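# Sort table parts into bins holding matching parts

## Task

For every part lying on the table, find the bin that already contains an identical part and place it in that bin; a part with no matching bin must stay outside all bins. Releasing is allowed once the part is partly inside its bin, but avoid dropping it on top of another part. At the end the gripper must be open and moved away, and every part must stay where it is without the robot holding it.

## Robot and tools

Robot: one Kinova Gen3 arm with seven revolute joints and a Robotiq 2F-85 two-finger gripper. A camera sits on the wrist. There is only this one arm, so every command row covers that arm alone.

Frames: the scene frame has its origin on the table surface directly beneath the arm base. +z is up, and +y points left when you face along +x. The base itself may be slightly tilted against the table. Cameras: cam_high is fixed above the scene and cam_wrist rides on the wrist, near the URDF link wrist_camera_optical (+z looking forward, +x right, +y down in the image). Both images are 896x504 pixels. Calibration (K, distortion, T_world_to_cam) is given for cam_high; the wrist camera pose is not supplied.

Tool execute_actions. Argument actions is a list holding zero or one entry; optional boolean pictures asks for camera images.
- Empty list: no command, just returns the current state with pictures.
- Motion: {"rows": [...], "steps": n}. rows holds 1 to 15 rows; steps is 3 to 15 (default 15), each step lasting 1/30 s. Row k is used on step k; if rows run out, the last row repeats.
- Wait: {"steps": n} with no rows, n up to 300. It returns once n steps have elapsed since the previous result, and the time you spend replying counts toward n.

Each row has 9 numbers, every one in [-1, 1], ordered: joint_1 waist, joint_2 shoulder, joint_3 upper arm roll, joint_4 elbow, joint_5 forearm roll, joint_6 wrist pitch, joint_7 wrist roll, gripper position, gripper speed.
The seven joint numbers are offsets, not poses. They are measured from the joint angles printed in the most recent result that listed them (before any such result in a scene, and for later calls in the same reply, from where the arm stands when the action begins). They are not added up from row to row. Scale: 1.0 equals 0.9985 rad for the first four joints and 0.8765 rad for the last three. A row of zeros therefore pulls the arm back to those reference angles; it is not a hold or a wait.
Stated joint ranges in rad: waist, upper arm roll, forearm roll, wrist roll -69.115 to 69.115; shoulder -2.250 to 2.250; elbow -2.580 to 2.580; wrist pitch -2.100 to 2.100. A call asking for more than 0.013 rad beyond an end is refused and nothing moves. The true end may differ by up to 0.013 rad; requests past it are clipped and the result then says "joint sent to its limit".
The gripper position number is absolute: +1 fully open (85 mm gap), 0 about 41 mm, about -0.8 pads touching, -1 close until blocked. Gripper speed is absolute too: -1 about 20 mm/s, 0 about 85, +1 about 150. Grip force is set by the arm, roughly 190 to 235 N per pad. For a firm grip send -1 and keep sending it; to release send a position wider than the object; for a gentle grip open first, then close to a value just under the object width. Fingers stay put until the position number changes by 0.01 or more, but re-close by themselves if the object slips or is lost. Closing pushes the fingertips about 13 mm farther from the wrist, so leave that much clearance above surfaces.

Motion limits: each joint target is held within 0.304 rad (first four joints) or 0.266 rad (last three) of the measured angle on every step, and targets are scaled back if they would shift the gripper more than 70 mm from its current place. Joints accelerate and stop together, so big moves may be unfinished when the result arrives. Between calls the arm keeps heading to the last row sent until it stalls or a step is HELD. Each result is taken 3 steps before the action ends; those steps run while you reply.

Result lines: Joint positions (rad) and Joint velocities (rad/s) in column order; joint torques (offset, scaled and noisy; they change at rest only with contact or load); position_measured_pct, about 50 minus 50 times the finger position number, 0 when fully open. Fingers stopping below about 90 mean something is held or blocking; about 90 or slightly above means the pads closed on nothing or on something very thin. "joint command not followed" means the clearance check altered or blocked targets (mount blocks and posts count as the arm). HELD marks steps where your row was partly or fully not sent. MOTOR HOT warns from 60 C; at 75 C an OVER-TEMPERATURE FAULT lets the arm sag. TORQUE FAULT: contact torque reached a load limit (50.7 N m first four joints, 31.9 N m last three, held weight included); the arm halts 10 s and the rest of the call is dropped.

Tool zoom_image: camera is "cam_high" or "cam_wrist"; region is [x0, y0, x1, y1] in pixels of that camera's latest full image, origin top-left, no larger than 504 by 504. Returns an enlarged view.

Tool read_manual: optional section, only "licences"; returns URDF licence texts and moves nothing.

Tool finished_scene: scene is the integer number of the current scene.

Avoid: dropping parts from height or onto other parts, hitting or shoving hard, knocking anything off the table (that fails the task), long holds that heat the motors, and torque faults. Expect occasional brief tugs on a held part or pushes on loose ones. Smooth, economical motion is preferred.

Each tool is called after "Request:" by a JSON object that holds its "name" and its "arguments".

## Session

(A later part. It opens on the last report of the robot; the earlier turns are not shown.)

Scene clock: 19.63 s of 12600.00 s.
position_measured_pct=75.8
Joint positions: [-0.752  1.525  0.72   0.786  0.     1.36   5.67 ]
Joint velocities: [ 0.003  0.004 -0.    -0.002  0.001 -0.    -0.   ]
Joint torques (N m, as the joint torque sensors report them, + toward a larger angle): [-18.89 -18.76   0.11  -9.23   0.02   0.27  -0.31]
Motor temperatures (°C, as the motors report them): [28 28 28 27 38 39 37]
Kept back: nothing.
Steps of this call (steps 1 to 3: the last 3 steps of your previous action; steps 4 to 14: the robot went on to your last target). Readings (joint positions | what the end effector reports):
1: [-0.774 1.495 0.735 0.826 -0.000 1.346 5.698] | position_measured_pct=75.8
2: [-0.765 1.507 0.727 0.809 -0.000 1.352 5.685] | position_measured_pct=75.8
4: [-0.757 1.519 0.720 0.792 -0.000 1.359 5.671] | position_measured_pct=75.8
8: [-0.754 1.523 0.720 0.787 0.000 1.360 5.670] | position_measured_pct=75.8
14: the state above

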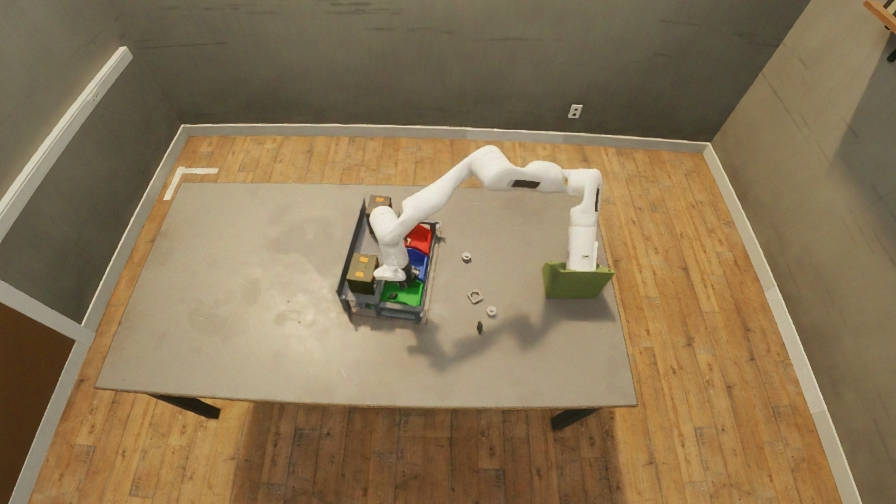

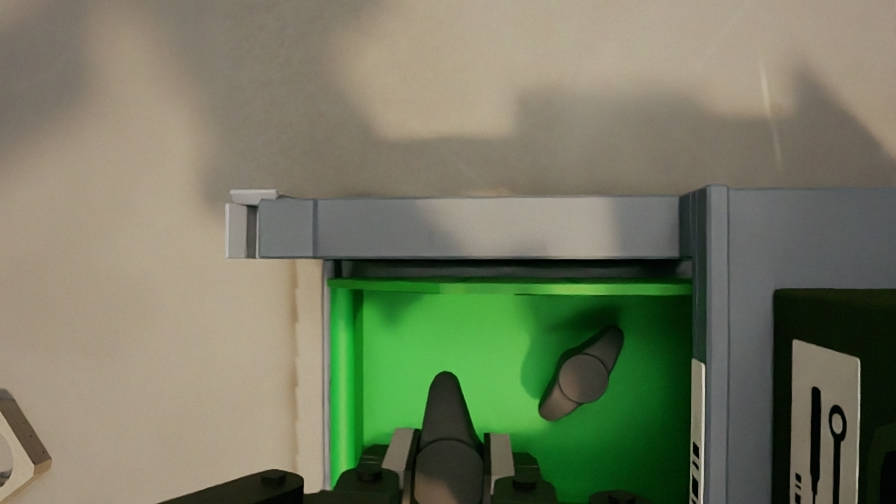

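Request:
{"name": "execute_actions", "arguments": {"actions": [{"rows":[[0.051,0.069,-0.006,0.107,0,-0.275,0,-1,0]]}], "pictures": true}}

Request:
{"name": "execute_actions", "arguments": {"actions": [{"rows":[[0,0,0,0,0,0,0,-0.3,0]],"steps":10}]}}

Request:
{"name": "execute_actions", "arguments": {"actions": [{"rows":[[-0.1,-0.115,0,0,0,0.23,0,-0.3,0]]}]}}

Request:
{"name": "execute_actions", "arguments": {"actions": [{"rows":[[-0.342,0.018,-0.235,0.684,0,-0.575,-0.17,0.1,0]]}]}}

Request:
{"name": "execute_actions", "arguments": {"actions": [{"steps":28}], "pictures": true}}

Scene clock: 20.17 s of 12600.00 s.
position_measured_pct=75.8
Joint positions: [-0.702  1.594  0.712  0.894 -0.001  1.121  5.67 ]
Joint velocities: [ 0.002  0.01   0.001  0.008 -0.002 -0.003  0.001]
Joint torques (N m, as the joint torque sensors report them, + toward a larger angle): [-17.94 -19.66   0.23  -9.55   0.73  -0.98  -0.2 ]
Motor temperatures (°C, as the motors report them): [28 28 28 27 38 39 37]
Steps of this call (steps 1 to 4: the robot went on to your last target; steps 5 to 16: the first 12 steps of this action). Readings (joint positions | what the end effector reports):
5: [-0.751 1.526 0.720 0.787 0.000 1.359 5.670] | position_measured_pct=75.8
6: [-0.749 1.529 0.720 0.791 0.000 1.349 5.670] | position_measured_pct=75.8
8: [-0.738 1.543 0.719 0.812 0.000 1.298 5.670] | position_measured_pct=75.8
12: [-0.707 1.585 0.715 0.879 0.000 1.152 5.670] | position_measured_pct=75.8
16: the state above

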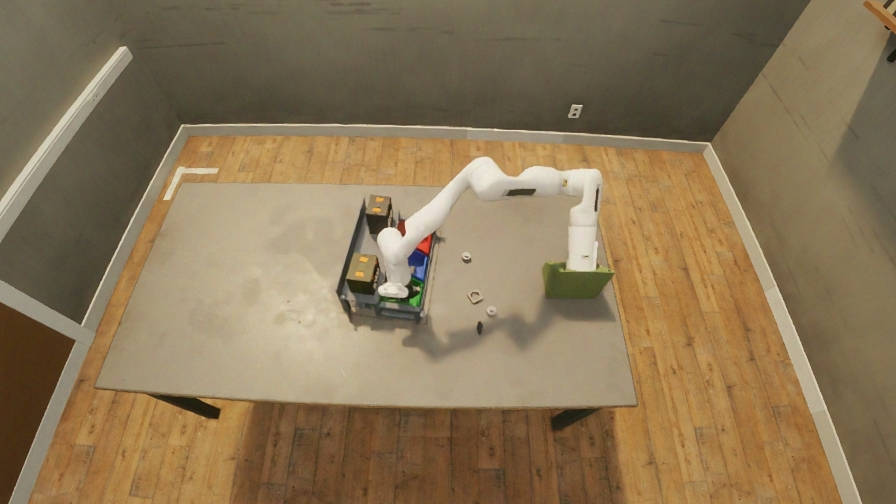

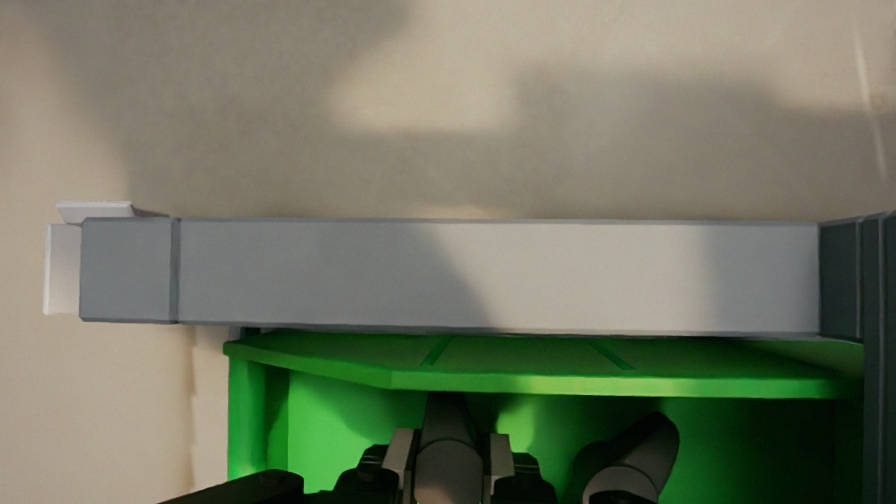

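Scene clock: 20.50 s of 12600.00 s.
position_measured_pct=65.9
Joint positions: [-0.702  1.595  0.712  0.895 -0.001  1.122  5.67 ]
Joint velocities: [ 0.     0.002 -0.001  0.002  0.002 -0.001 -0.   ]
Joint torques (N m, as the joint torque sensors report them, + toward a larger angle): [-18.38 -20.01   0.79  -9.46   0.37  -0.52  -0.15]
Motor temperatures (°C, as the motors report them): [28 28 28 27 38 39 37]
Steps of this call (steps 1 to 3: the last 3 steps of your previous action; steps 4 to 10: the first 7 steps of this action, its rows measured from where the robot was after step 3). Readings (joint positions | what the end effector reports):
3: [-0.702 1.594 0.713 0.894 -0.001 1.121 5.670] | position_measured_pct=75.8
4: [-0.702 1.595 0.713 0.895 -0.001 1.121 5.670] | position_measured_pct=75.8
5: [-0.702 1.595 0.712 0.895 -0.001 1.121 5.670] | position_measured_pct=75.8
7: [-0.702 1.595 0.712 0.895 -0.001 1.122 5.670] | position_measured_pct=71.0
10: the state above

Scene clock: 21.00 s of 12600.00 s.
position_measured_pct=65.1
Joint positions: [-0.8    1.483  0.712  0.894 -0.001  1.323  5.67 ]
Joint velocities: [-0.01  -0.014 -0.     0.023  0.001  0.005 -0.   ]
Joint torques (N m, as the joint torque sensors report them, + toward a larger angle): [-18.72 -18.22  -0.24  -9.05   0.19  -0.06  -0.13]
Motor temperatures (°C, as the motors report them): [28 28 28 27 38 39 37]
Steps of this call (steps 1 to 3: the last 3 steps of your previous action; steps 4 to 15: the first 12 steps of this action, its rows measured from where the robot was after step 3). Readings (joint positions | what the end effector reports):
3: [-0.702 1.595 0.712 0.895 -0.001 1.122 5.670] | position_measured_pct=65.1
4: [-0.703 1.594 0.712 0.896 -0.001 1.123 5.670] | position_measured_pct=65.1
5: [-0.708 1.588 0.712 0.897 -0.001 1.132 5.670] | position_measured_pct=65.1
7: [-0.733 1.560 0.712 0.898 -0.001 1.178 5.670] | position_measured_pct=65.1
11: [-0.791 1.493 0.712 0.894 -0.001 1.302 5.670] | position_measured_pct=65.1
15: the state above

Scene clock: 21.50 s of 12600.00 s.
position_measured_pct=45.2
Joint positions: [-1.003  1.491  0.573  1.134 -0.001  1.112  5.581]
Joint velocities: [-0.527  0.03  -0.372  0.94  -0.006 -0.829 -0.228]
Joint torques (N m, as the joint torque sensors report them, + toward a larger angle): [-13.49 -18.15   0.21  -8.     0.11   0.18   0.13]
Motor temperatures (°C, as the motors report them): [28 28 28 27 38 39 37]
Steps of this call (steps 1 to 3: the last 3 steps of your previous action; steps 4 to 15: the first 12 steps of this action, its rows measured from where the robot was after step 3). Readings (joint positions | what the end effector reports):
3: [-0.801 1.482 0.712 0.895 -0.001 1.323 5.670] | position_measured_pct=65.1
4: [-0.803 1.482 0.712 0.896 -0.001 1.322 5.669] | position_measured_pct=65.1
5: [-0.809 1.482 0.709 0.902 0.000 1.317 5.667] | position_measured_pct=64.7
7: [-0.837 1.483 0.691 0.930 0.001 1.293 5.654] | position_measured_pct=60.3
11: [-0.926 1.487 0.627 1.021 -0.001 1.212 5.615] | position_measured_pct=49.2
15: the state above

Scene clock: 22.43 s of 12600.00 s.
position_measured_pct=45.2
Joint positions: [-1.142  1.5    0.477  1.578 -0.001  0.819  5.521]
Joint velocities: [-0.002 -0.001 -0.     0.     0.    -0.     0.001]
Joint torques (N m, as the joint torque sensors report them, + toward a larger angle): [-11.25 -17.1   -0.97  -6.25  -0.04   0.26  -0.09]
Motor temperatures (°C, as the motors report them): [28 28 28 27 38 39 37]
Kept back: nothing.
Steps of this call (steps 1 to 3: the last 3 steps of your previous action; steps 4 to 28: the robot went on to your last target). Readings (joint positions | what the end effector reports):
1: [-1.020 1.492 0.561 1.166 -0.001 1.084 5.574] | position_measured_pct=45.2
2: [-1.036 1.493 0.550 1.200 -0.001 1.054 5.567] | position_measured_pct=45.2
4: [-1.063 1.494 0.530 1.271 -0.002 0.995 5.555] | position_measured_pct=45.2
8: [-1.101 1.497 0.504 1.410 -0.001 0.910 5.538] | position_measured_pct=45.2
28: the state above

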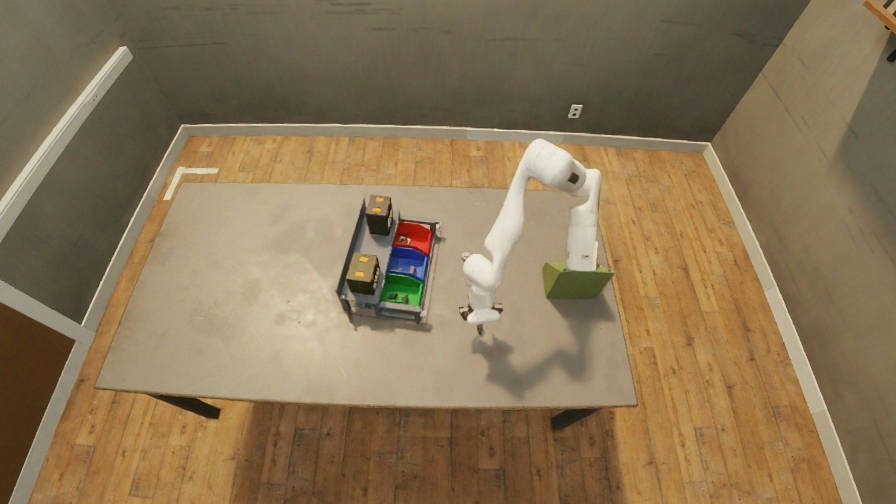

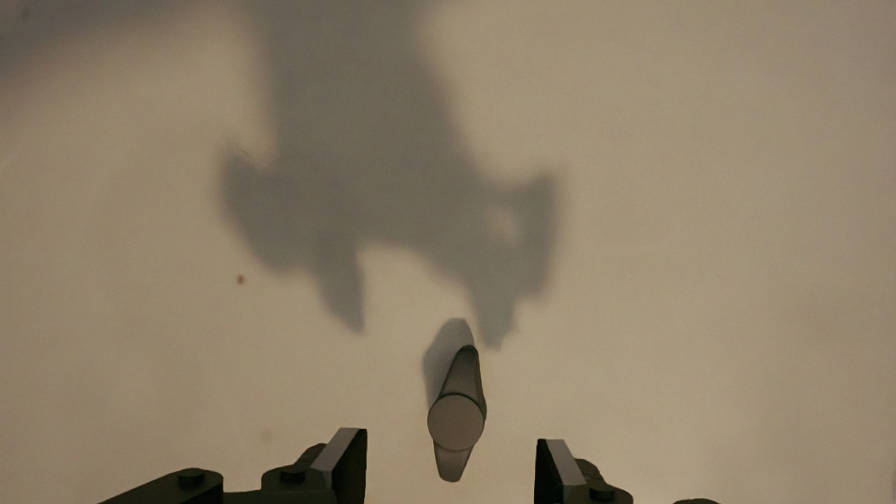

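Request:
{"name": "execute_actions", "arguments": {"actions": [{"rows":[[0.054,0.092,0.005,0.027,0,-0.159,-0.14,0.1,0]]}]}}

Request:
{"name": "execute_actions", "arguments": {"actions": [{"rows":[[0,0,0,0,0,0,0,-1,0.8]]}]}}

Request:
{"name": "execute_actions", "arguments": {"actions": [{"rows":[[-0.1,-0.2,0,-0.35,0,0.64,0,-1,0]]}]}}

Request:
{"name": "execute_actions", "arguments": {"actions": [{"steps":16}]}}

Request:
{"name": "execute_actions", "arguments": {"actions": [{"rows":[[0.456,0.117,0.253,-0.47,0,0.204,0.345,-1,0]]}]}}

Request:
{"name": "execute_actions", "arguments": {"actions": [{"steps":24}], "pictures": true}}

Scene clock: 23.03 s of 12600.00 s.
position_measured_pct=45.2
Joint positions: [-1.09   1.59   0.482  1.605 -0.001  0.68   5.398]
Joint velocities: [ 0.009  0.017 -0.001 -0.001 -0.    -0.001  0.001]
Joint torques (N m, as the joint torque sensors report them, + toward a larger angle): [-11.35 -17.41  -0.47  -5.67   0.29   0.15  -0.07]
Motor temperatures (°C, as the motors report them): [28 28 28 27 38 39 37]
Steps of this call (steps 1 to 6: the robot went on to your last target; steps 7 to 18: the first 12 steps of this action). Readings (joint positions | what the end effector reports):
7: [-1.142 1.501 0.477 1.578 -0.001 0.818 5.520] | position_measured_pct=45.2
8: [-1.138 1.507 0.477 1.579 -0.001 0.811 5.513] | position_measured_pct=45.2
10: [-1.121 1.536 0.479 1.586 -0.001 0.770 5.478] | position_measured_pct=45.2
14: [-1.091 1.587 0.482 1.605 -0.001 0.685 5.401] | position_measured_pct=45.2
18: the state above

Scene clock: 23.53 s of 12600.00 s.
position_measured_pct=75.4
Joint positions: [-1.089  1.59   0.482  1.605 -0.001  0.68   5.398]
Joint velocities: [ 0.002 -0.    -0.     0.     0.001 -0.     0.   ]
Joint torques (N m, as the joint torque sensors report them, + toward a larger angle): [-11.08 -17.22  -0.41  -5.29   0.15   0.02  -0.3 ]
Motor temperatures (°C, as the motors report them): [28 28 28 27 38 39 37]
Steps of this call (steps 1 to 3: the last 3 steps of your previous action; steps 4 to 15: the first 12 steps of this action, its rows measured from where the robot was after step 3). Readings (joint positions | what the end effector reports):
3: [-1.089 1.591 0.482 1.605 -0.001 0.680 5.398] | position_measured_pct=45.2
4: [-1.089 1.591 0.482 1.605 -0.001 0.680 5.398] | position_measured_pct=45.2
5: [-1.089 1.591 0.482 1.605 -0.001 0.680 5.398] | position_measured_pct=46.0
7: [-1.089 1.591 0.482 1.605 -0.001 0.680 5.398] | position_measured_pct=52.8
11: [-1.089 1.590 0.482 1.605 -0.001 0.680 5.398] | position_measured_pct=71.0
15: the state above

Scene clock: 24.03 s of 12600.00 s.
position_measured_pct=75.4
Joint positions: [-1.154  1.461  0.482  1.383 -0.001  0.916  5.398]
Joint velocities: [-0.197 -0.393 -0.    -0.736 -0.001  1.163 -0.001]
Joint torques (N m, as the joint torque sensors report them, + toward a larger angle): [-11.84 -18.24  -0.65  -7.49  -0.1    0.02   0.07]
Motor temperatures (°C, as the motors report them): [28 28 28 27 38 39 37]
Steps of this call (steps 1 to 3: the last 3 steps of your previous action; steps 4 to 15: the first 12 steps of this action, its rows measured from where the robot was after step 3). Readings (joint positions | what the end effector reports):
3: [-1.089 1.590 0.482 1.605 -0.001 0.680 5.398] | position_measured_pct=75.4
4: [-1.090 1.589 0.482 1.604 -0.001 0.681 5.398] | position_measured_pct=75.4
5: [-1.091 1.586 0.482 1.600 -0.001 0.686 5.398] | position_measured_pct=75.4
7: [-1.100 1.567 0.482 1.574 -0.001 0.710 5.398] | position_measured_pct=75.4
11: [-1.127 1.514 0.482 1.481 -0.001 0.793 5.398] | position_measured_pct=75.4
15: the state above

Scene clock: 24.57 s of 12600.00 s.
position_measured_pct=75.4
Joint positions: [-1.189  1.391  0.482  1.256 -0.001  1.241  5.398]
Joint velocities: [-0.    -0.002  0.     0.    -0.001  0.     0.   ]
Joint torques (N m, as the joint torque sensors report them, + toward a larger angle): [-11.8  -17.07  -0.66  -9.01  -0.01   0.12  -0.42]
Motor temperatures (°C, as the motors report them): [28 28 28 27 38 39 37]
Kept back: nothing.
Steps of this call (steps 1 to 3: the last 3 steps of your previous action; steps 4 to 16: the robot went on to your last target). Readings (joint positions | what the end effector reports):
1: [-1.160 1.448 0.482 1.360 -0.001 0.955 5.398] | position_measured_pct=75.4
2: [-1.166 1.437 0.482 1.339 -0.001 0.996 5.398] | position_measured_pct=75.4
4: [-1.174 1.420 0.482 1.308 -0.001 1.077 5.398] | position_measured_pct=75.4
8: [-1.187 1.395 0.482 1.262 -0.001 1.220 5.398] | position_measured_pct=75.4
16: the state above

Scene clock: 24.97 s of 12600.00 s.
position_measured_pct=75.4
Joint positions: [-0.956  1.46   0.627  1.024 -0.002  1.345  5.569]
Joint velocities: [ 0.752  0.158  0.366 -0.804  0.002  0.253  0.442]
Joint torques (N m, as the joint torque sensors report them, + toward a larger angle): [-15.72 -18.3    0.17  -8.91  -0.2    0.39  -0.21]
Motor temperatures (°C, as the motors report them): [28 28 28 27 38 39 37]
Steps of this call (steps 1 to 12: the first 12 steps of this action). Readings (joint positions | what the end effector reports):
1: [-1.188 1.391 0.482 1.255 -0.001 1.242 5.399] | position_measured_pct=75.4
2: [-1.182 1.395 0.485 1.249 -0.002 1.245 5.403] | position_measured_pct=75.4
4: [-1.153 1.407 0.505 1.221 -0.003 1.261 5.426] | position_measured_pct=75.4
8: [-1.057 1.438 0.574 1.127 -0.002 1.308 5.505] | position_measured_pct=75.4
12: the state above

Scene clock: 25.77 s of 12600.00 s.
position_measured_pct=75.4
Joint positions: [-0.734  1.507  0.735  0.786 -0.001  1.42   5.7  ]
Joint velocities: [ 0.001  0.001  0.     0.     0.002  0.    -0.001]
Joint torques (N m, as the joint torque sensors report them, + toward a larger angle): [-18.62 -18.07  -0.03  -8.86   0.13   0.32  -0.01]
Motor temperatures (°C, as the motors report them): [28 28 28 27 38 39 37]
Kept back: nothing.
Steps of this call (steps 1 to 3: the last 3 steps of your previous action; steps 4 to 24: the robot went on to your last target). Readings (joint positions | what the end effector reports):
1: [-0.931 1.465 0.639 0.997 -0.002 1.353 5.584] | position_measured_pct=75.4
2: [-0.906 1.471 0.651 0.970 -0.002 1.362 5.599] | position_measured_pct=75.4
4: [-0.856 1.481 0.675 0.916 -0.002 1.378 5.628] | position_measured_pct=75.4
8: [-0.766 1.500 0.722 0.820 -0.000 1.409 5.683] | position_measured_pct=75.4
24: the state above

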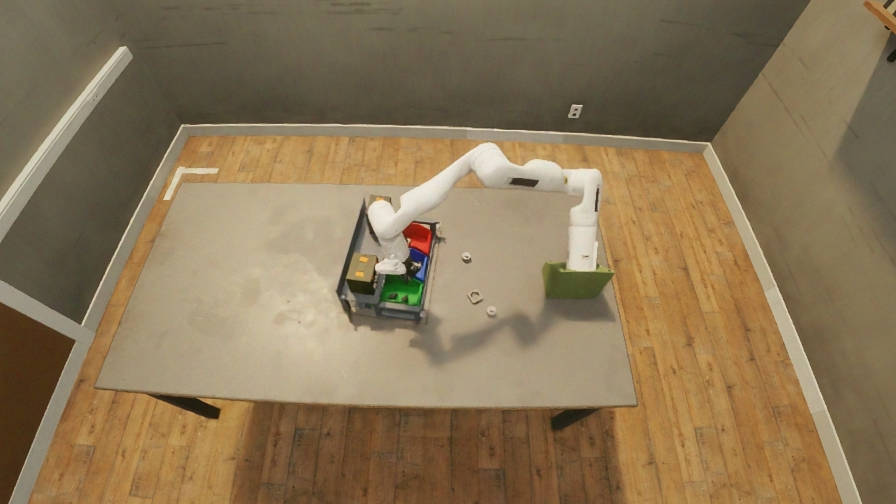

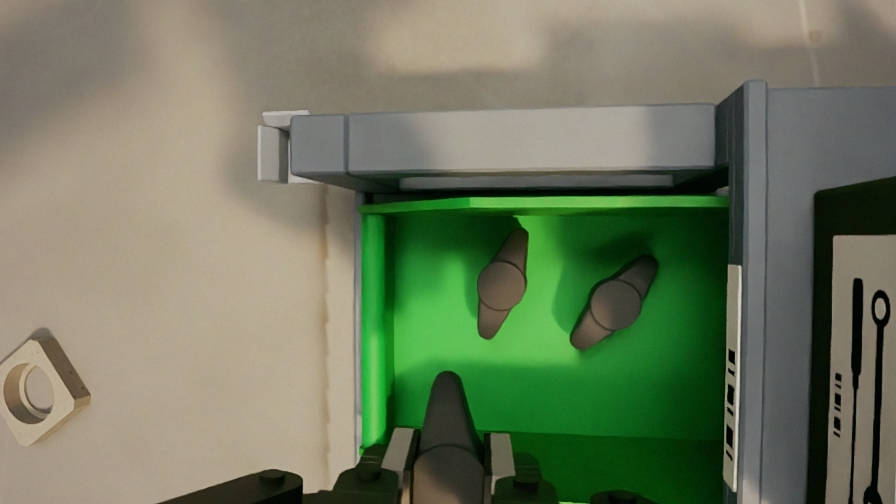

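Request:
{"name": "execute_actions", "arguments": {"actions": [{"rows":[[-0.005,0.005,-0.004,0,0,0,0.45,-1,0]]}]}}

Request:
{"name": "execute_actions", "arguments": {"actions": [{"rows":[[0.05,0.056,-0.002,0.095,0,-0.193,0,-1,0]]}], "pictures": true}}

Scene clock: 26.30 s of 12600.00 s.
position_measured_pct=75.4
Joint positions: [-0.739  1.512  0.731  0.786 -0.001  1.42   6.068]
Joint velocities: [-0.007  0.005 -0.006  0.    -0.001  0.     0.689]
Joint torques (N m, as the joint torque sensors report them, + toward a larger angle): [-19.1  -18.6    0.11  -9.03   0.08   0.21  -0.11]
Motor temperatures (°C, as the motors report them): [28 28 28 27 38 39 37]
Steps of this call (steps 1 to 4: the robot went on to your last target; steps 5 to 16: the first 12 steps of this action). Readings (joint positions | what the end effector reports):
5: [-0.734 1.507 0.735 0.786 -0.001 1.420 5.702] | position_measured_pct=75.4
6: [-0.734 1.508 0.735 0.786 -0.001 1.420 5.711] | position_measured_pct=75.4
8: [-0.735 1.509 0.734 0.786 -0.001 1.420 5.762] | position_measured_pct=75.4
12: [-0.737 1.511 0.732 0.786 -0.001 1.420 5.922] | position_measured_pct=75.4
16: the state above

Scene clock: 26.80 s of 12600.00 s.
position_measured_pct=75.4
Joint positions: [-0.689  1.568  0.729  0.881 -0.001  1.251  6.094]
Joint velocities: [ 0.001  0.002 -0.    -0.005 -0.001 -0.003  0.002]
Joint torques (N m, as the joint torque sensors report them, + toward a larger angle): [-18.89 -18.58  -0.41  -8.01   0.21   0.3   -0.12]
Motor temperatures (°C, as the motors report them): [28 28 28 27 38 39 37]
Steps of this call (steps 1 to 3: the last 3 steps of your previous action; steps 4 to 15: the first 12 steps of this action, its rows measured from where the robot was after step 3). Readings (joint positions | what the end effector reports):
3: [-0.739 1.512 0.731 0.786 -0.001 1.420 6.094] | position_measured_pct=75.4
4: [-0.738 1.513 0.731 0.787 -0.001 1.419 6.095] | position_measured_pct=75.4
5: [-0.736 1.516 0.731 0.792 -0.001 1.410 6.095] | position_measured_pct=75.4
7: [-0.723 1.532 0.730 0.817 -0.001 1.362 6.095] | position_measured_pct=75.4
11: [-0.691 1.566 0.729 0.879 -0.001 1.257 6.094] | position_measured_pct=75.4
15: the state above

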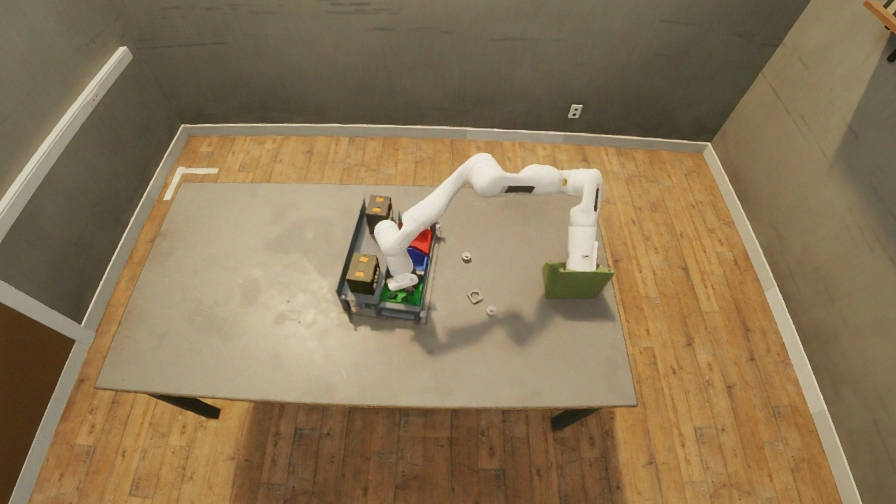

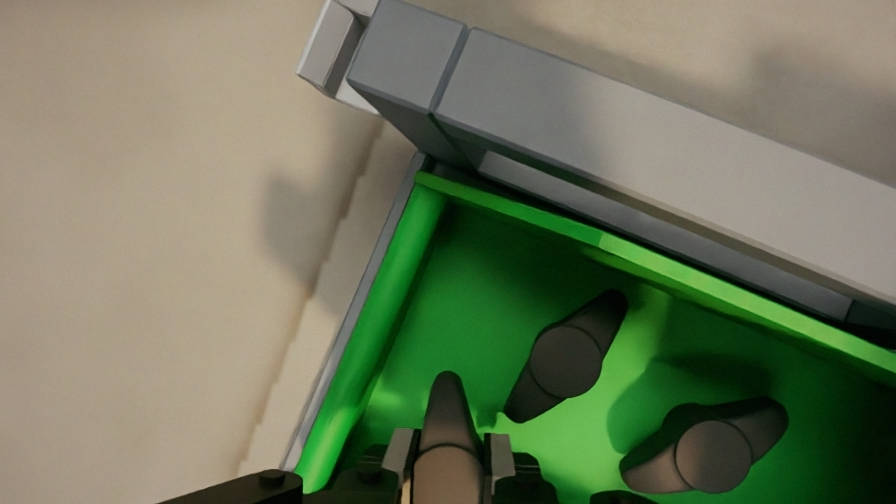

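Request:
{"name": "execute_actions", "arguments": {"actions": [{"rows":[[0,0,0,0,0,0,0,-0.35,0]],"steps":10}]}}

Request:
{"name": "execute_actions", "arguments": {"actions": [{"rows":[[-0.13,-0.15,0,0,0,0.2,0,-0.35,0]]}]}}

Request:
{"name": "execute_actions", "arguments": {"actions": [{"rows":[[-0.03,-0.15,0.05,0.2,0,0,-0.3,1,1]]}], "pictures": true}}

Scene clock: 27.20 s of 12600.00 s.
position_measured_pct=67.9
Joint positions: [-0.689  1.568  0.729  0.881 -0.001  1.251  6.094]
Joint velocities: [ 0.001  0.     0.001  0.    -0.002  0.    -0.   ]
Joint torques (N m, as the joint torque sensors report them, + toward a larger angle): [-18.43 -18.36  -0.46  -8.09   0.04   0.41  -0.3 ]
Motor temperatures (°C, as the motors report them): [28 28 28 27 38 39 37]
Steps of this call (steps 1 to 3: the last 3 steps of your previous action; steps 4 to 5: the robot went on to your last target; steps 6 to 12: the first 7 steps of this action). Readings (joint positions | what the end effector reports):
6: [-0.689 1.568 0.729 0.881 -0.001 1.251 6.094] | position_measured_pct=75.4
7: [-0.689 1.568 0.729 0.881 -0.001 1.251 6.094] | position_measured_pct=75.4
9: [-0.689 1.568 0.729 0.881 -0.001 1.251 6.094] | position_measured_pct=71.0
12: the state above

Scene clock: 27.70 s of 12600.00 s.
position_measured_pct=67.5
Joint positions: [-0.816  1.422  0.729  0.878 -0.001  1.426  6.094]
Joint velocities: [-0.017 -0.019 -0.002  0.02   0.002  0.026 -0.001]
Joint torques (N m, as the joint torque sensors report them, + toward a larger angle): [-13.32 -13.02  -0.18  -6.65   0.46   0.27  -0.08]
Motor temperatures (°C, as the motors report them): [28 28 28 27 38 39 37]
Steps of this call (steps 1 to 3: the last 3 steps of your previous action; steps 4 to 15: the first 12 steps of this action, its rows measured from where the robot was after step 3). Readings (joint positions | what the end effector reports):
3: [-0.689 1.568 0.729 0.881 -0.001 1.251 6.094] | position_measured_pct=67.5
4: [-0.690 1.567 0.729 0.882 -0.001 1.252 6.094] | position_measured_pct=67.5
5: [-0.695 1.561 0.728 0.883 -0.001 1.258 6.094] | position_measured_pct=67.5
7: [-0.719 1.533 0.728 0.885 -0.001 1.288 6.094] | position_measured_pct=67.5
11: [-0.788 1.454 0.729 0.882 -0.001 1.382 6.094] | position_measured_pct=67.5
15: the state above

Scene clock: 28.20 s of 12600.00 s.
position_measured_pct=18.3
Joint positions: [-0.845  1.276  0.78   1.076 -0.     1.427  5.834]
Joint velocities: [ 0.001 -0.04   0.024  0.091 -0.001  0.002 -0.125]
Joint torques (N m, as the joint torque sensors report them, + toward a larger angle): [-18.68 -11.92  -1.47  -8.82  -0.28   0.25  -0.26]
Motor temperatures (°C, as the motors report them): [28 28 28 27 38 39 37]
Steps of this call (steps 1 to 3: the last 3 steps of your previous action; steps 4 to 15: the first 12 steps of this action, its rows measured from where the robot was after step 3). Readings (joint positions | what the end effector reports):
3: [-0.817 1.420 0.729 0.881 -0.001 1.426 6.094] | position_measured_pct=67.5
4: [-0.818 1.418 0.729 0.882 -0.001 1.426 6.093] | position_measured_pct=67.5
5: [-0.819 1.413 0.729 0.888 -0.002 1.426 6.087] | position_measured_pct=66.3
7: [-0.825 1.391 0.735 0.916 -0.002 1.425 6.052] | position_measured_pct=59.1
11: [-0.840 1.312 0.764 1.021 -0.001 1.426 5.911] | position_measured_pct=39.3
15: the state above

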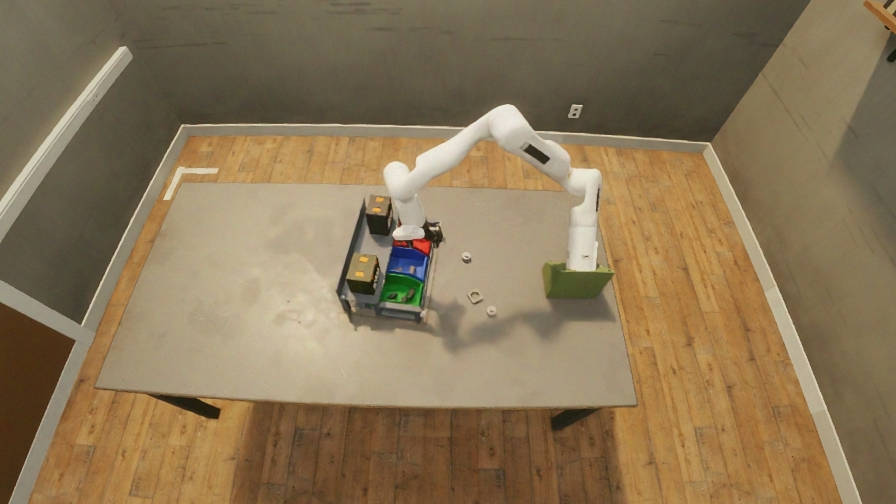

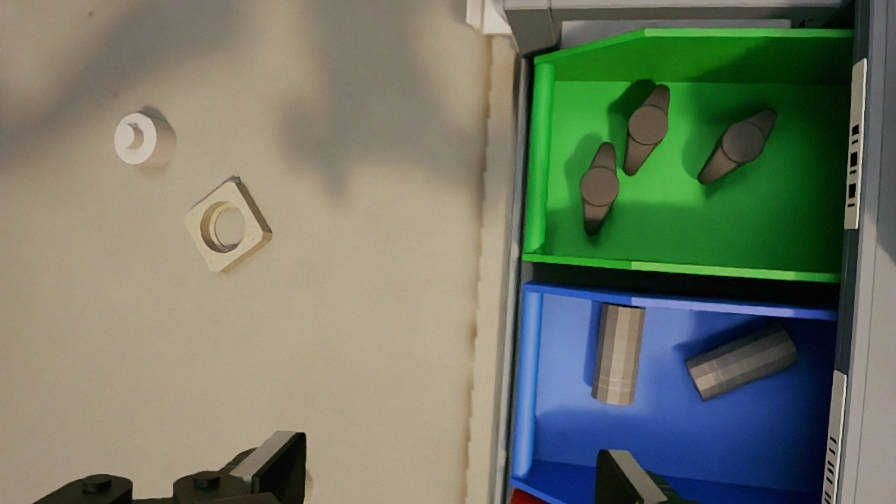

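Request:
{"name": "execute_actions", "arguments": {"actions": [{"rows":[[-0.233,0.07,-0.152,0.771,0,-0.893,0.35,0.7,0]]}]}}

Request:
{"name": "execute_actions", "arguments": {"actions": [{"steps":28}], "pictures": true}}

Scene clock: 28.73 s of 12600.00 s.
position_measured_pct=14.7
Joint positions: [-1.004  1.321  0.676  1.362 -0.001  1.179  6.036]
Joint velocities: [-0.34   0.112 -0.237  1.103 -0.001 -0.97   0.494]
Joint torques (N m, as the joint torque sensors report them, + toward a larger angle): [-12.43 -15.47   1.07  -7.04   0.43   0.56  -0.29]
Motor temperatures (°C, as the motors report them): [28 28 28 27 38 39 37]
Steps of this call (steps 1 to 3: the last 3 steps of your previous action; step 4: the robot went on to your last target; steps 5 to 16: the first 12 steps of this action). Readings (joint positions | what the end effector reports):
5: [-0.848 1.272 0.778 1.081 -0.001 1.426 5.832] | position_measured_pct=1.2
6: [-0.853 1.274 0.777 1.087 -0.000 1.421 5.837] | position_measured_pct=1.2
8: [-0.875 1.280 0.765 1.114 0.001 1.398 5.862] | position_measured_pct=5.6
12: [-0.947 1.303 0.715 1.224 -0.001 1.301 5.955] | position_measured_pct=13.9
16: the state above

Scene clock: 29.67 s of 12600.00 s.
position_measured_pct=15.1
Joint positions: [-1.078  1.346  0.628  1.846 -0.     0.644  6.141]
Joint velocities: [-0.001 -0.    -0.    -0.001  0.001 -0.     0.001]
Joint torques (N m, as the joint torque sensors report them, + toward a larger angle): [-11.4  -13.46  -0.38  -4.85   0.24   0.1   -0.15]
Motor temperatures (°C, as the motors report them): [28 28 28 27 38 39 37]
Kept back: nothing.
Steps of this call (steps 1 to 3: the last 3 steps of your previous action; steps 4 to 28: the robot went on to your last target). Readings (joint positions | what the end effector reports):
1: [-1.014 1.325 0.669 1.399 -0.001 1.146 6.052] | position_measured_pct=14.7
2: [-1.024 1.328 0.662 1.437 -0.001 1.113 6.065] | position_measured_pct=15.1
4: [-1.039 1.333 0.652 1.513 -0.001 1.046 6.087] | position_measured_pct=15.1
8: [-1.059 1.340 0.639 1.668 -0.001 0.904 6.115] | position_measured_pct=15.1
28: the state above

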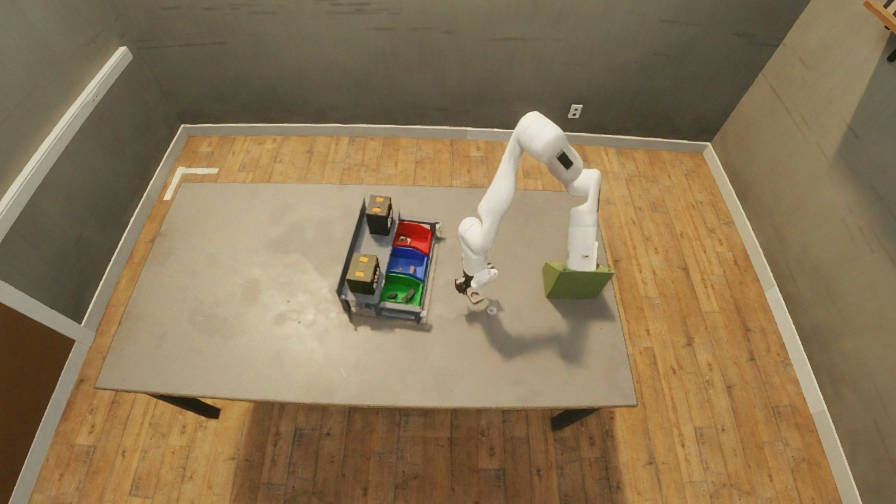

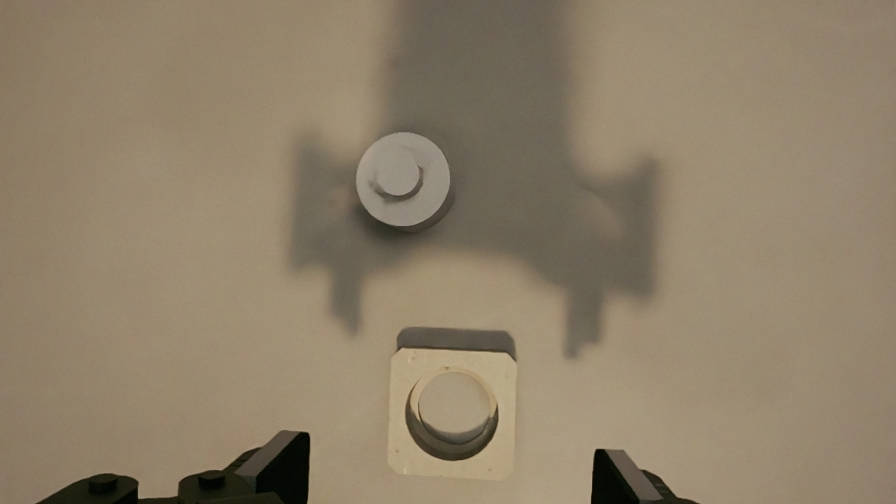

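Request:
{"name": "execute_actions", "arguments": {"actions": [{"rows":[[0.071,0.097,-0.012,0.025,0,-0.167,-0.03,0.5,0]]}]}}

Request:
{"name": "execute_actions", "arguments": {"actions": [{"steps":6}]}}

Request:
{"name": "execute_actions", "arguments": {"actions": [{"rows":[[0,0,0,0,0,0,0,-1,0.5]]}]}}

Request:
{"name": "execute_actions", "arguments": {"actions": [{"rows":[[-0.15,-0.23,0.03,-0.2,0,0.53,0.8,-1,0]]}]}}

Request:
{"name": "execute_actions", "arguments": {"actions": [{"steps":20}]}}

Request:
{"name": "execute_actions", "arguments": {"actions": [{"rows":[[0.42,-0.05,0.302,-0.386,0,0.156,0.895,-1,0]]}]}}

Request:
{"name": "execute_actions", "arguments": {"actions": [{"steps":28}], "pictures": true}}

Scene clock: 30.33 s of 12600.00 s.
position_measured_pct=25.0
Joint positions: [-1.009  1.44   0.616  1.871 -0.     0.498  6.114]
Joint velocities: [ 0.016  0.022  0.001  0.    -0.    -0.001  0.   ]
Joint torques (N m, as the joint torque sensors report them, + toward a larger angle): [-11.85 -14.33  -0.38  -3.84   0.39   0.4   -0.25]
Motor temperatures (°C, as the motors report them): [28 28 28 27 38 39 37]
Steps of this call (steps 1 to 8: the robot went on to your last target; steps 9 to 20: the first 12 steps of this action). Readings (joint positions | what the end effector reports):
9: [-1.077 1.347 0.628 1.846 -0.000 0.643 6.140] | position_measured_pct=15.1
10: [-1.072 1.354 0.627 1.847 -0.000 0.636 6.139] | position_measured_pct=15.5
12: [-1.050 1.383 0.624 1.853 -0.000 0.595 6.132] | position_measured_pct=19.4
16: [-1.011 1.437 0.617 1.871 -0.000 0.504 6.115] | position_measured_pct=24.6
20: the state above

Scene clock: 30.53 s of 12600.00 s.
position_measured_pct=25.0
Joint positions: [-1.007  1.442  0.616  1.871 -0.     0.498  6.114]
Joint velocities: [ 0.001  0.004 -0.    -0.    -0.001 -0.     0.   ]
Joint torques (N m, as the joint torque sensors report them, + toward a larger angle): [-11.76 -14.34  -0.12  -3.84   0.1    0.22  -0.43]
Motor temperatures (°C, as the motors report them): [28 28 28 27 38 39 37]
Kept back: nothing.
Steps of this call (steps 1 to 3: the last 3 steps of your previous action; steps 4 to 6: the robot went on to your last target). Readings (joint positions | what the end effector reports):
1: [-1.008 1.441 0.616 1.871 -0.000 0.498 6.114] | position_measured_pct=25.0
2: [-1.008 1.441 0.616 1.871 -0.000 0.498 6.114] | position_measured_pct=25.0
4: [-1.007 1.442 0.616 1.871 -0.000 0.498 6.114] | position_measured_pct=25.0
6: the state above

Scene clock: 30.93 s of 12600.00 s.
position_measured_pct=51.2
Joint positions: [-1.011  1.437  0.617  1.868 -0.     0.497  6.114]
Joint velocities: [-0.    -0.     0.     0.    -0.    -0.    -0.003]
Joint torques (N m, as the joint torque sensors report them, + toward a larger angle): [-8.55 -9.94 -1.13 -1.46  0.26  0.5  -0.34]
Motor temperatures (°C, as the motors report them): [28 28 28 27 38 39 37]
Steps of this call (steps 1 to 12: the first 12 steps of this action). Readings (joint positions | what the end effector reports):
1: [-1.007 1.442 0.616 1.871 -0.000 0.498 6.114] | position_measured_pct=25.0
2: [-1.007 1.442 0.616 1.871 -0.000 0.498 6.114] | position_measured_pct=25.8
4: [-1.008 1.441 0.616 1.869 -0.000 0.497 6.114] | position_measured_pct=31.3
8: [-1.011 1.438 0.617 1.868 -0.000 0.497 6.114] | position_measured_pct=47.2
12: the state above

Scene clock: 31.43 s of 12600.00 s.
position_measured_pct=51.2
Joint positions: [-1.128  1.258  0.64   1.71  -0.     0.81   6.432]
Joint velocities: [-0.207 -0.314  0.045 -0.28   0.001  1.007  1.214]
Joint torques (N m, as the joint torque sensors report them, + toward a larger angle): [-10.73 -11.48  -0.12  -5.64   0.01   0.14  -0.22]
Motor temperatures (°C, as the motors report them): [28 28 28 27 38 39 37]
Steps of this call (steps 1 to 3: the last 3 steps of your previous action; steps 4 to 15: the first 12 steps of this action, its rows measured from where the robot was after step 3). Readings (joint positions | what the end effector reports):
3: [-1.011 1.437 0.617 1.868 -0.000 0.497 6.114] | position_measured_pct=51.2
4: [-1.012 1.436 0.617 1.867 -0.000 0.498 6.115] | position_measured_pct=51.2
5: [-1.015 1.431 0.617 1.865 -0.000 0.505 6.121] | position_measured_pct=51.2
7: [-1.032 1.403 0.620 1.845 -0.000 0.535 6.149] | position_measured_pct=51.2
11: [-1.088 1.318 0.631 1.768 -0.000 0.654 6.271] | position_measured_pct=51.2
15: the state above

Scene clock: 32.10 s of 12600.00 s.
position_measured_pct=51.2
Joint positions: [-1.161  1.207  0.647  1.668 -0.     0.962  6.816]
Joint velocities: [-0.    -0.    -0.     0.001 -0.001  0.     0.002]
Joint torques (N m, as the joint torque sensors report them, + toward a larger angle): [-11.82 -13.16  -0.79  -7.44   0.13   0.18  -0.24]
Motor temperatures (°C, as the motors report them): [28 28 28 27 38 39 37]
Kept back: nothing.
Steps of this call (steps 1 to 3: the last 3 steps of your previous action; steps 4 to 20: the robot went on to your last target). Readings (joint positions | what the end effector reports):
1: [-1.134 1.248 0.641 1.702 -0.000 0.841 6.473] | position_measured_pct=51.2
2: [-1.139 1.240 0.643 1.695 -0.000 0.866 6.513] | position_measured_pct=51.2
4: [-1.147 1.229 0.644 1.685 -0.000 0.902 6.595] | position_measured_pct=51.2
8: [-1.157 1.213 0.646 1.672 -0.000 0.947 6.755] | position_measured_pct=51.2
20: the state above

Scene clock: 32.50 s of 12600.00 s.
position_measured_pct=51.2
Joint positions: [-0.945  1.18   0.811  1.465 -0.001  1.037  7.006]
Joint velocities: [ 0.676 -0.074  0.455 -0.612  0.001  0.202  0.759]
Joint torques (N m, as the joint torque sensors report them, + toward a larger angle): [-15.51 -12.97  -0.68  -7.51  -0.16   0.36  -0.31]
Motor temperatures (°C, as the motors report them): [28 28 28 27 38 39 37]
Steps of this call (steps 1 to 12: the first 12 steps of this action). Readings (joint positions | what the end effector reports):
1: [-1.159 1.207 0.647 1.667 -0.000 0.962 6.816] | position_measured_pct=51.2
2: [-1.153 1.206 0.650 1.662 -0.001 0.965 6.821] | position_measured_pct=51.2
4: [-1.124 1.202 0.674 1.635 -0.002 0.977 6.844] | position_measured_pct=51.2
8: [-1.036 1.190 0.750 1.548 -0.001 1.010 6.919] | position_measured_pct=51.2
12: the state above

Scene clock: 33.43 s of 12600.00 s.
position_measured_pct=51.2
Joint positions: [-0.741  1.158  0.948  1.283 -0.     1.098  7.6  ]
Joint velocities: [ 0.002 -0.002 -0.001 -0.    -0.001 -0.    -0.   ]
Joint torques (N m, as the joint torque sensors report them, + toward a larger angle): [-17.4  -12.7    0.02  -8.19   0.28   0.3   -0.24]
Motor temperatures (°C, as the motors report them): [28 28 28 27 38 39 37]
Kept back: nothing.
Steps of this call (steps 1 to 3: the last 3 steps of your previous action; steps 4 to 28: the robot went on to your last target). Readings (joint positions | what the end effector reports):
1: [-0.922 1.178 0.827 1.444 -0.001 1.044 7.033] | position_measured_pct=51.2
2: [-0.900 1.175 0.842 1.424 -0.001 1.050 7.062] | position_measured_pct=51.2
4: [-0.856 1.170 0.872 1.384 -0.001 1.064 7.132] | position_measured_pct=51.2
8: [-0.793 1.162 0.918 1.327 0.001 1.083 7.294] | position_measured_pct=51.2
28: the state above

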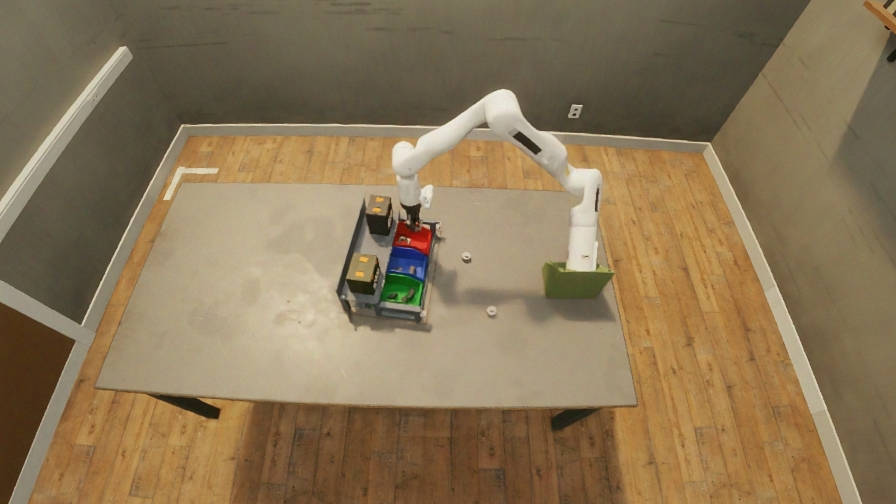

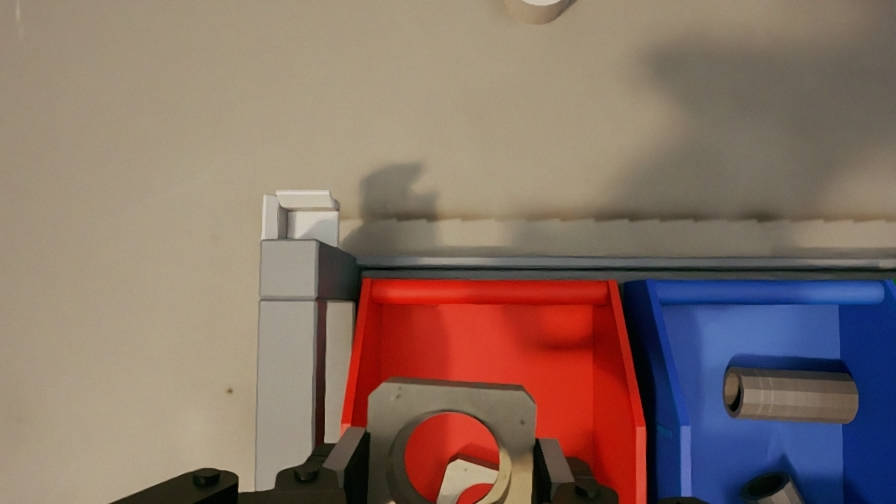

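Request:
{"name": "execute_actions", "arguments": {"actions": [{"rows":[[-0.01,0.012,-0.012,0,0,0,0,-1,0],[-0.01,0.012,-0.012,0,0,0,0,-1,0],[-0.01,0.012,-0.012,0,0,0,0,-1,0],[-0.01,0.012,-0.012,0,0,0,0,-1,0],[0.07,0.067,-0.041,0.092,0,-0.2,0,-1,0]]}]}}

Request:
{"name": "execute_actions", "arguments": {"actions": [{"steps":8}], "pictures": true}}

Scene clock: 33.97 s of 12600.00 s.
position_measured_pct=51.2
Joint positions: [-0.675  1.222  0.908  1.372 -0.     0.929  7.6  ]
Joint velocities: [ 0.081  0.058 -0.041  0.142 -0.002 -0.244  0.001]
Joint torques (N m, as the joint torque sensors report them, + toward a larger angle): [-24.45 -18.3   -0.57 -10.96   0.01  -0.04  -0.37]
Motor temperatures (°C, as the motors report them): [28 28 28 27 38 39 37]
Steps of this call (steps 1 to 4: the robot went on to your last target; steps 5 to 16: the first 12 steps of this action). Readings (joint positions | what the end effector reports):
5: [-0.742 1.159 0.948 1.283 0.000 1.098 7.600] | position_measured_pct=51.2
6: [-0.746 1.164 0.946 1.283 0.001 1.098 7.600] | position_measured_pct=51.2
8: [-0.750 1.168 0.936 1.283 -0.001 1.098 7.600] | position_measured_pct=51.2
12: [-0.721 1.191 0.925 1.313 -0.000 1.036 7.600] | position_measured_pct=51.2
16: the state above

Scene clock: 34.23 s of 12600.00 s.
position_measured_pct=51.2
Joint positions: [-0.672  1.224  0.907  1.374 -0.     0.923  7.6  ]
Joint velocities: [ 0.002  0.002 -0.     0.    -0.     0.    -0.001]
Joint torques (N m, as the joint torque sensors report them, + toward a larger angle): [-17.84 -13.86  -0.03  -7.11   0.21   0.24  -0.19]
Motor temperatures (°C, as the motors report them): [28 28 28 27 38 39 37]
Kept back: nothing.
Steps of this call (steps 1 to 3: the last 3 steps of your previous action; steps 4 to 8: the robot went on to your last target). Readings (joint positions | what the end effector reports):
1: [-0.674 1.223 0.907 1.375 -0.000 0.925 7.600] | position_measured_pct=51.2
2: [-0.673 1.223 0.907 1.375 -0.000 0.924 7.600] | position_measured_pct=51.2
4: [-0.673 1.224 0.907 1.375 -0.000 0.923 7.600] | position_measured_pct=51.2
8: the state above

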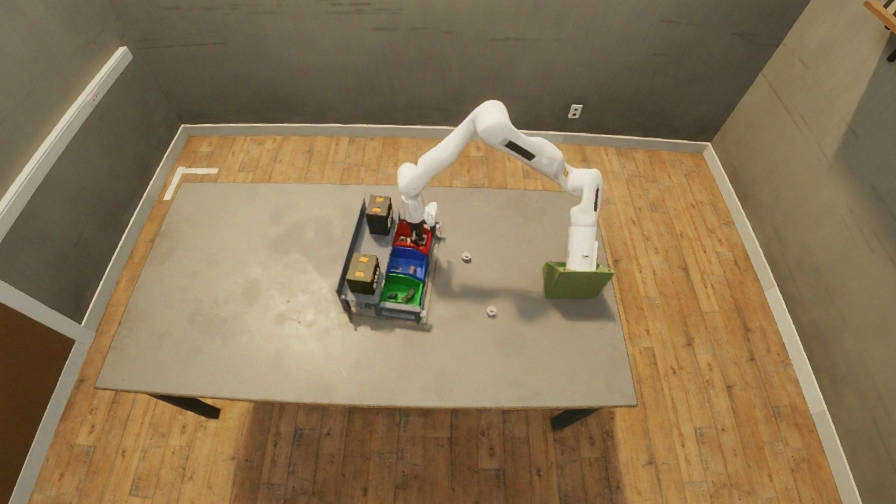

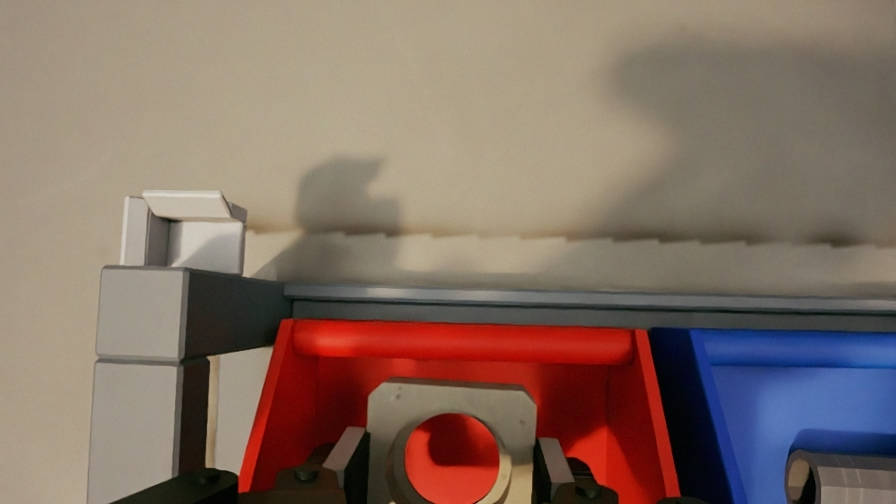

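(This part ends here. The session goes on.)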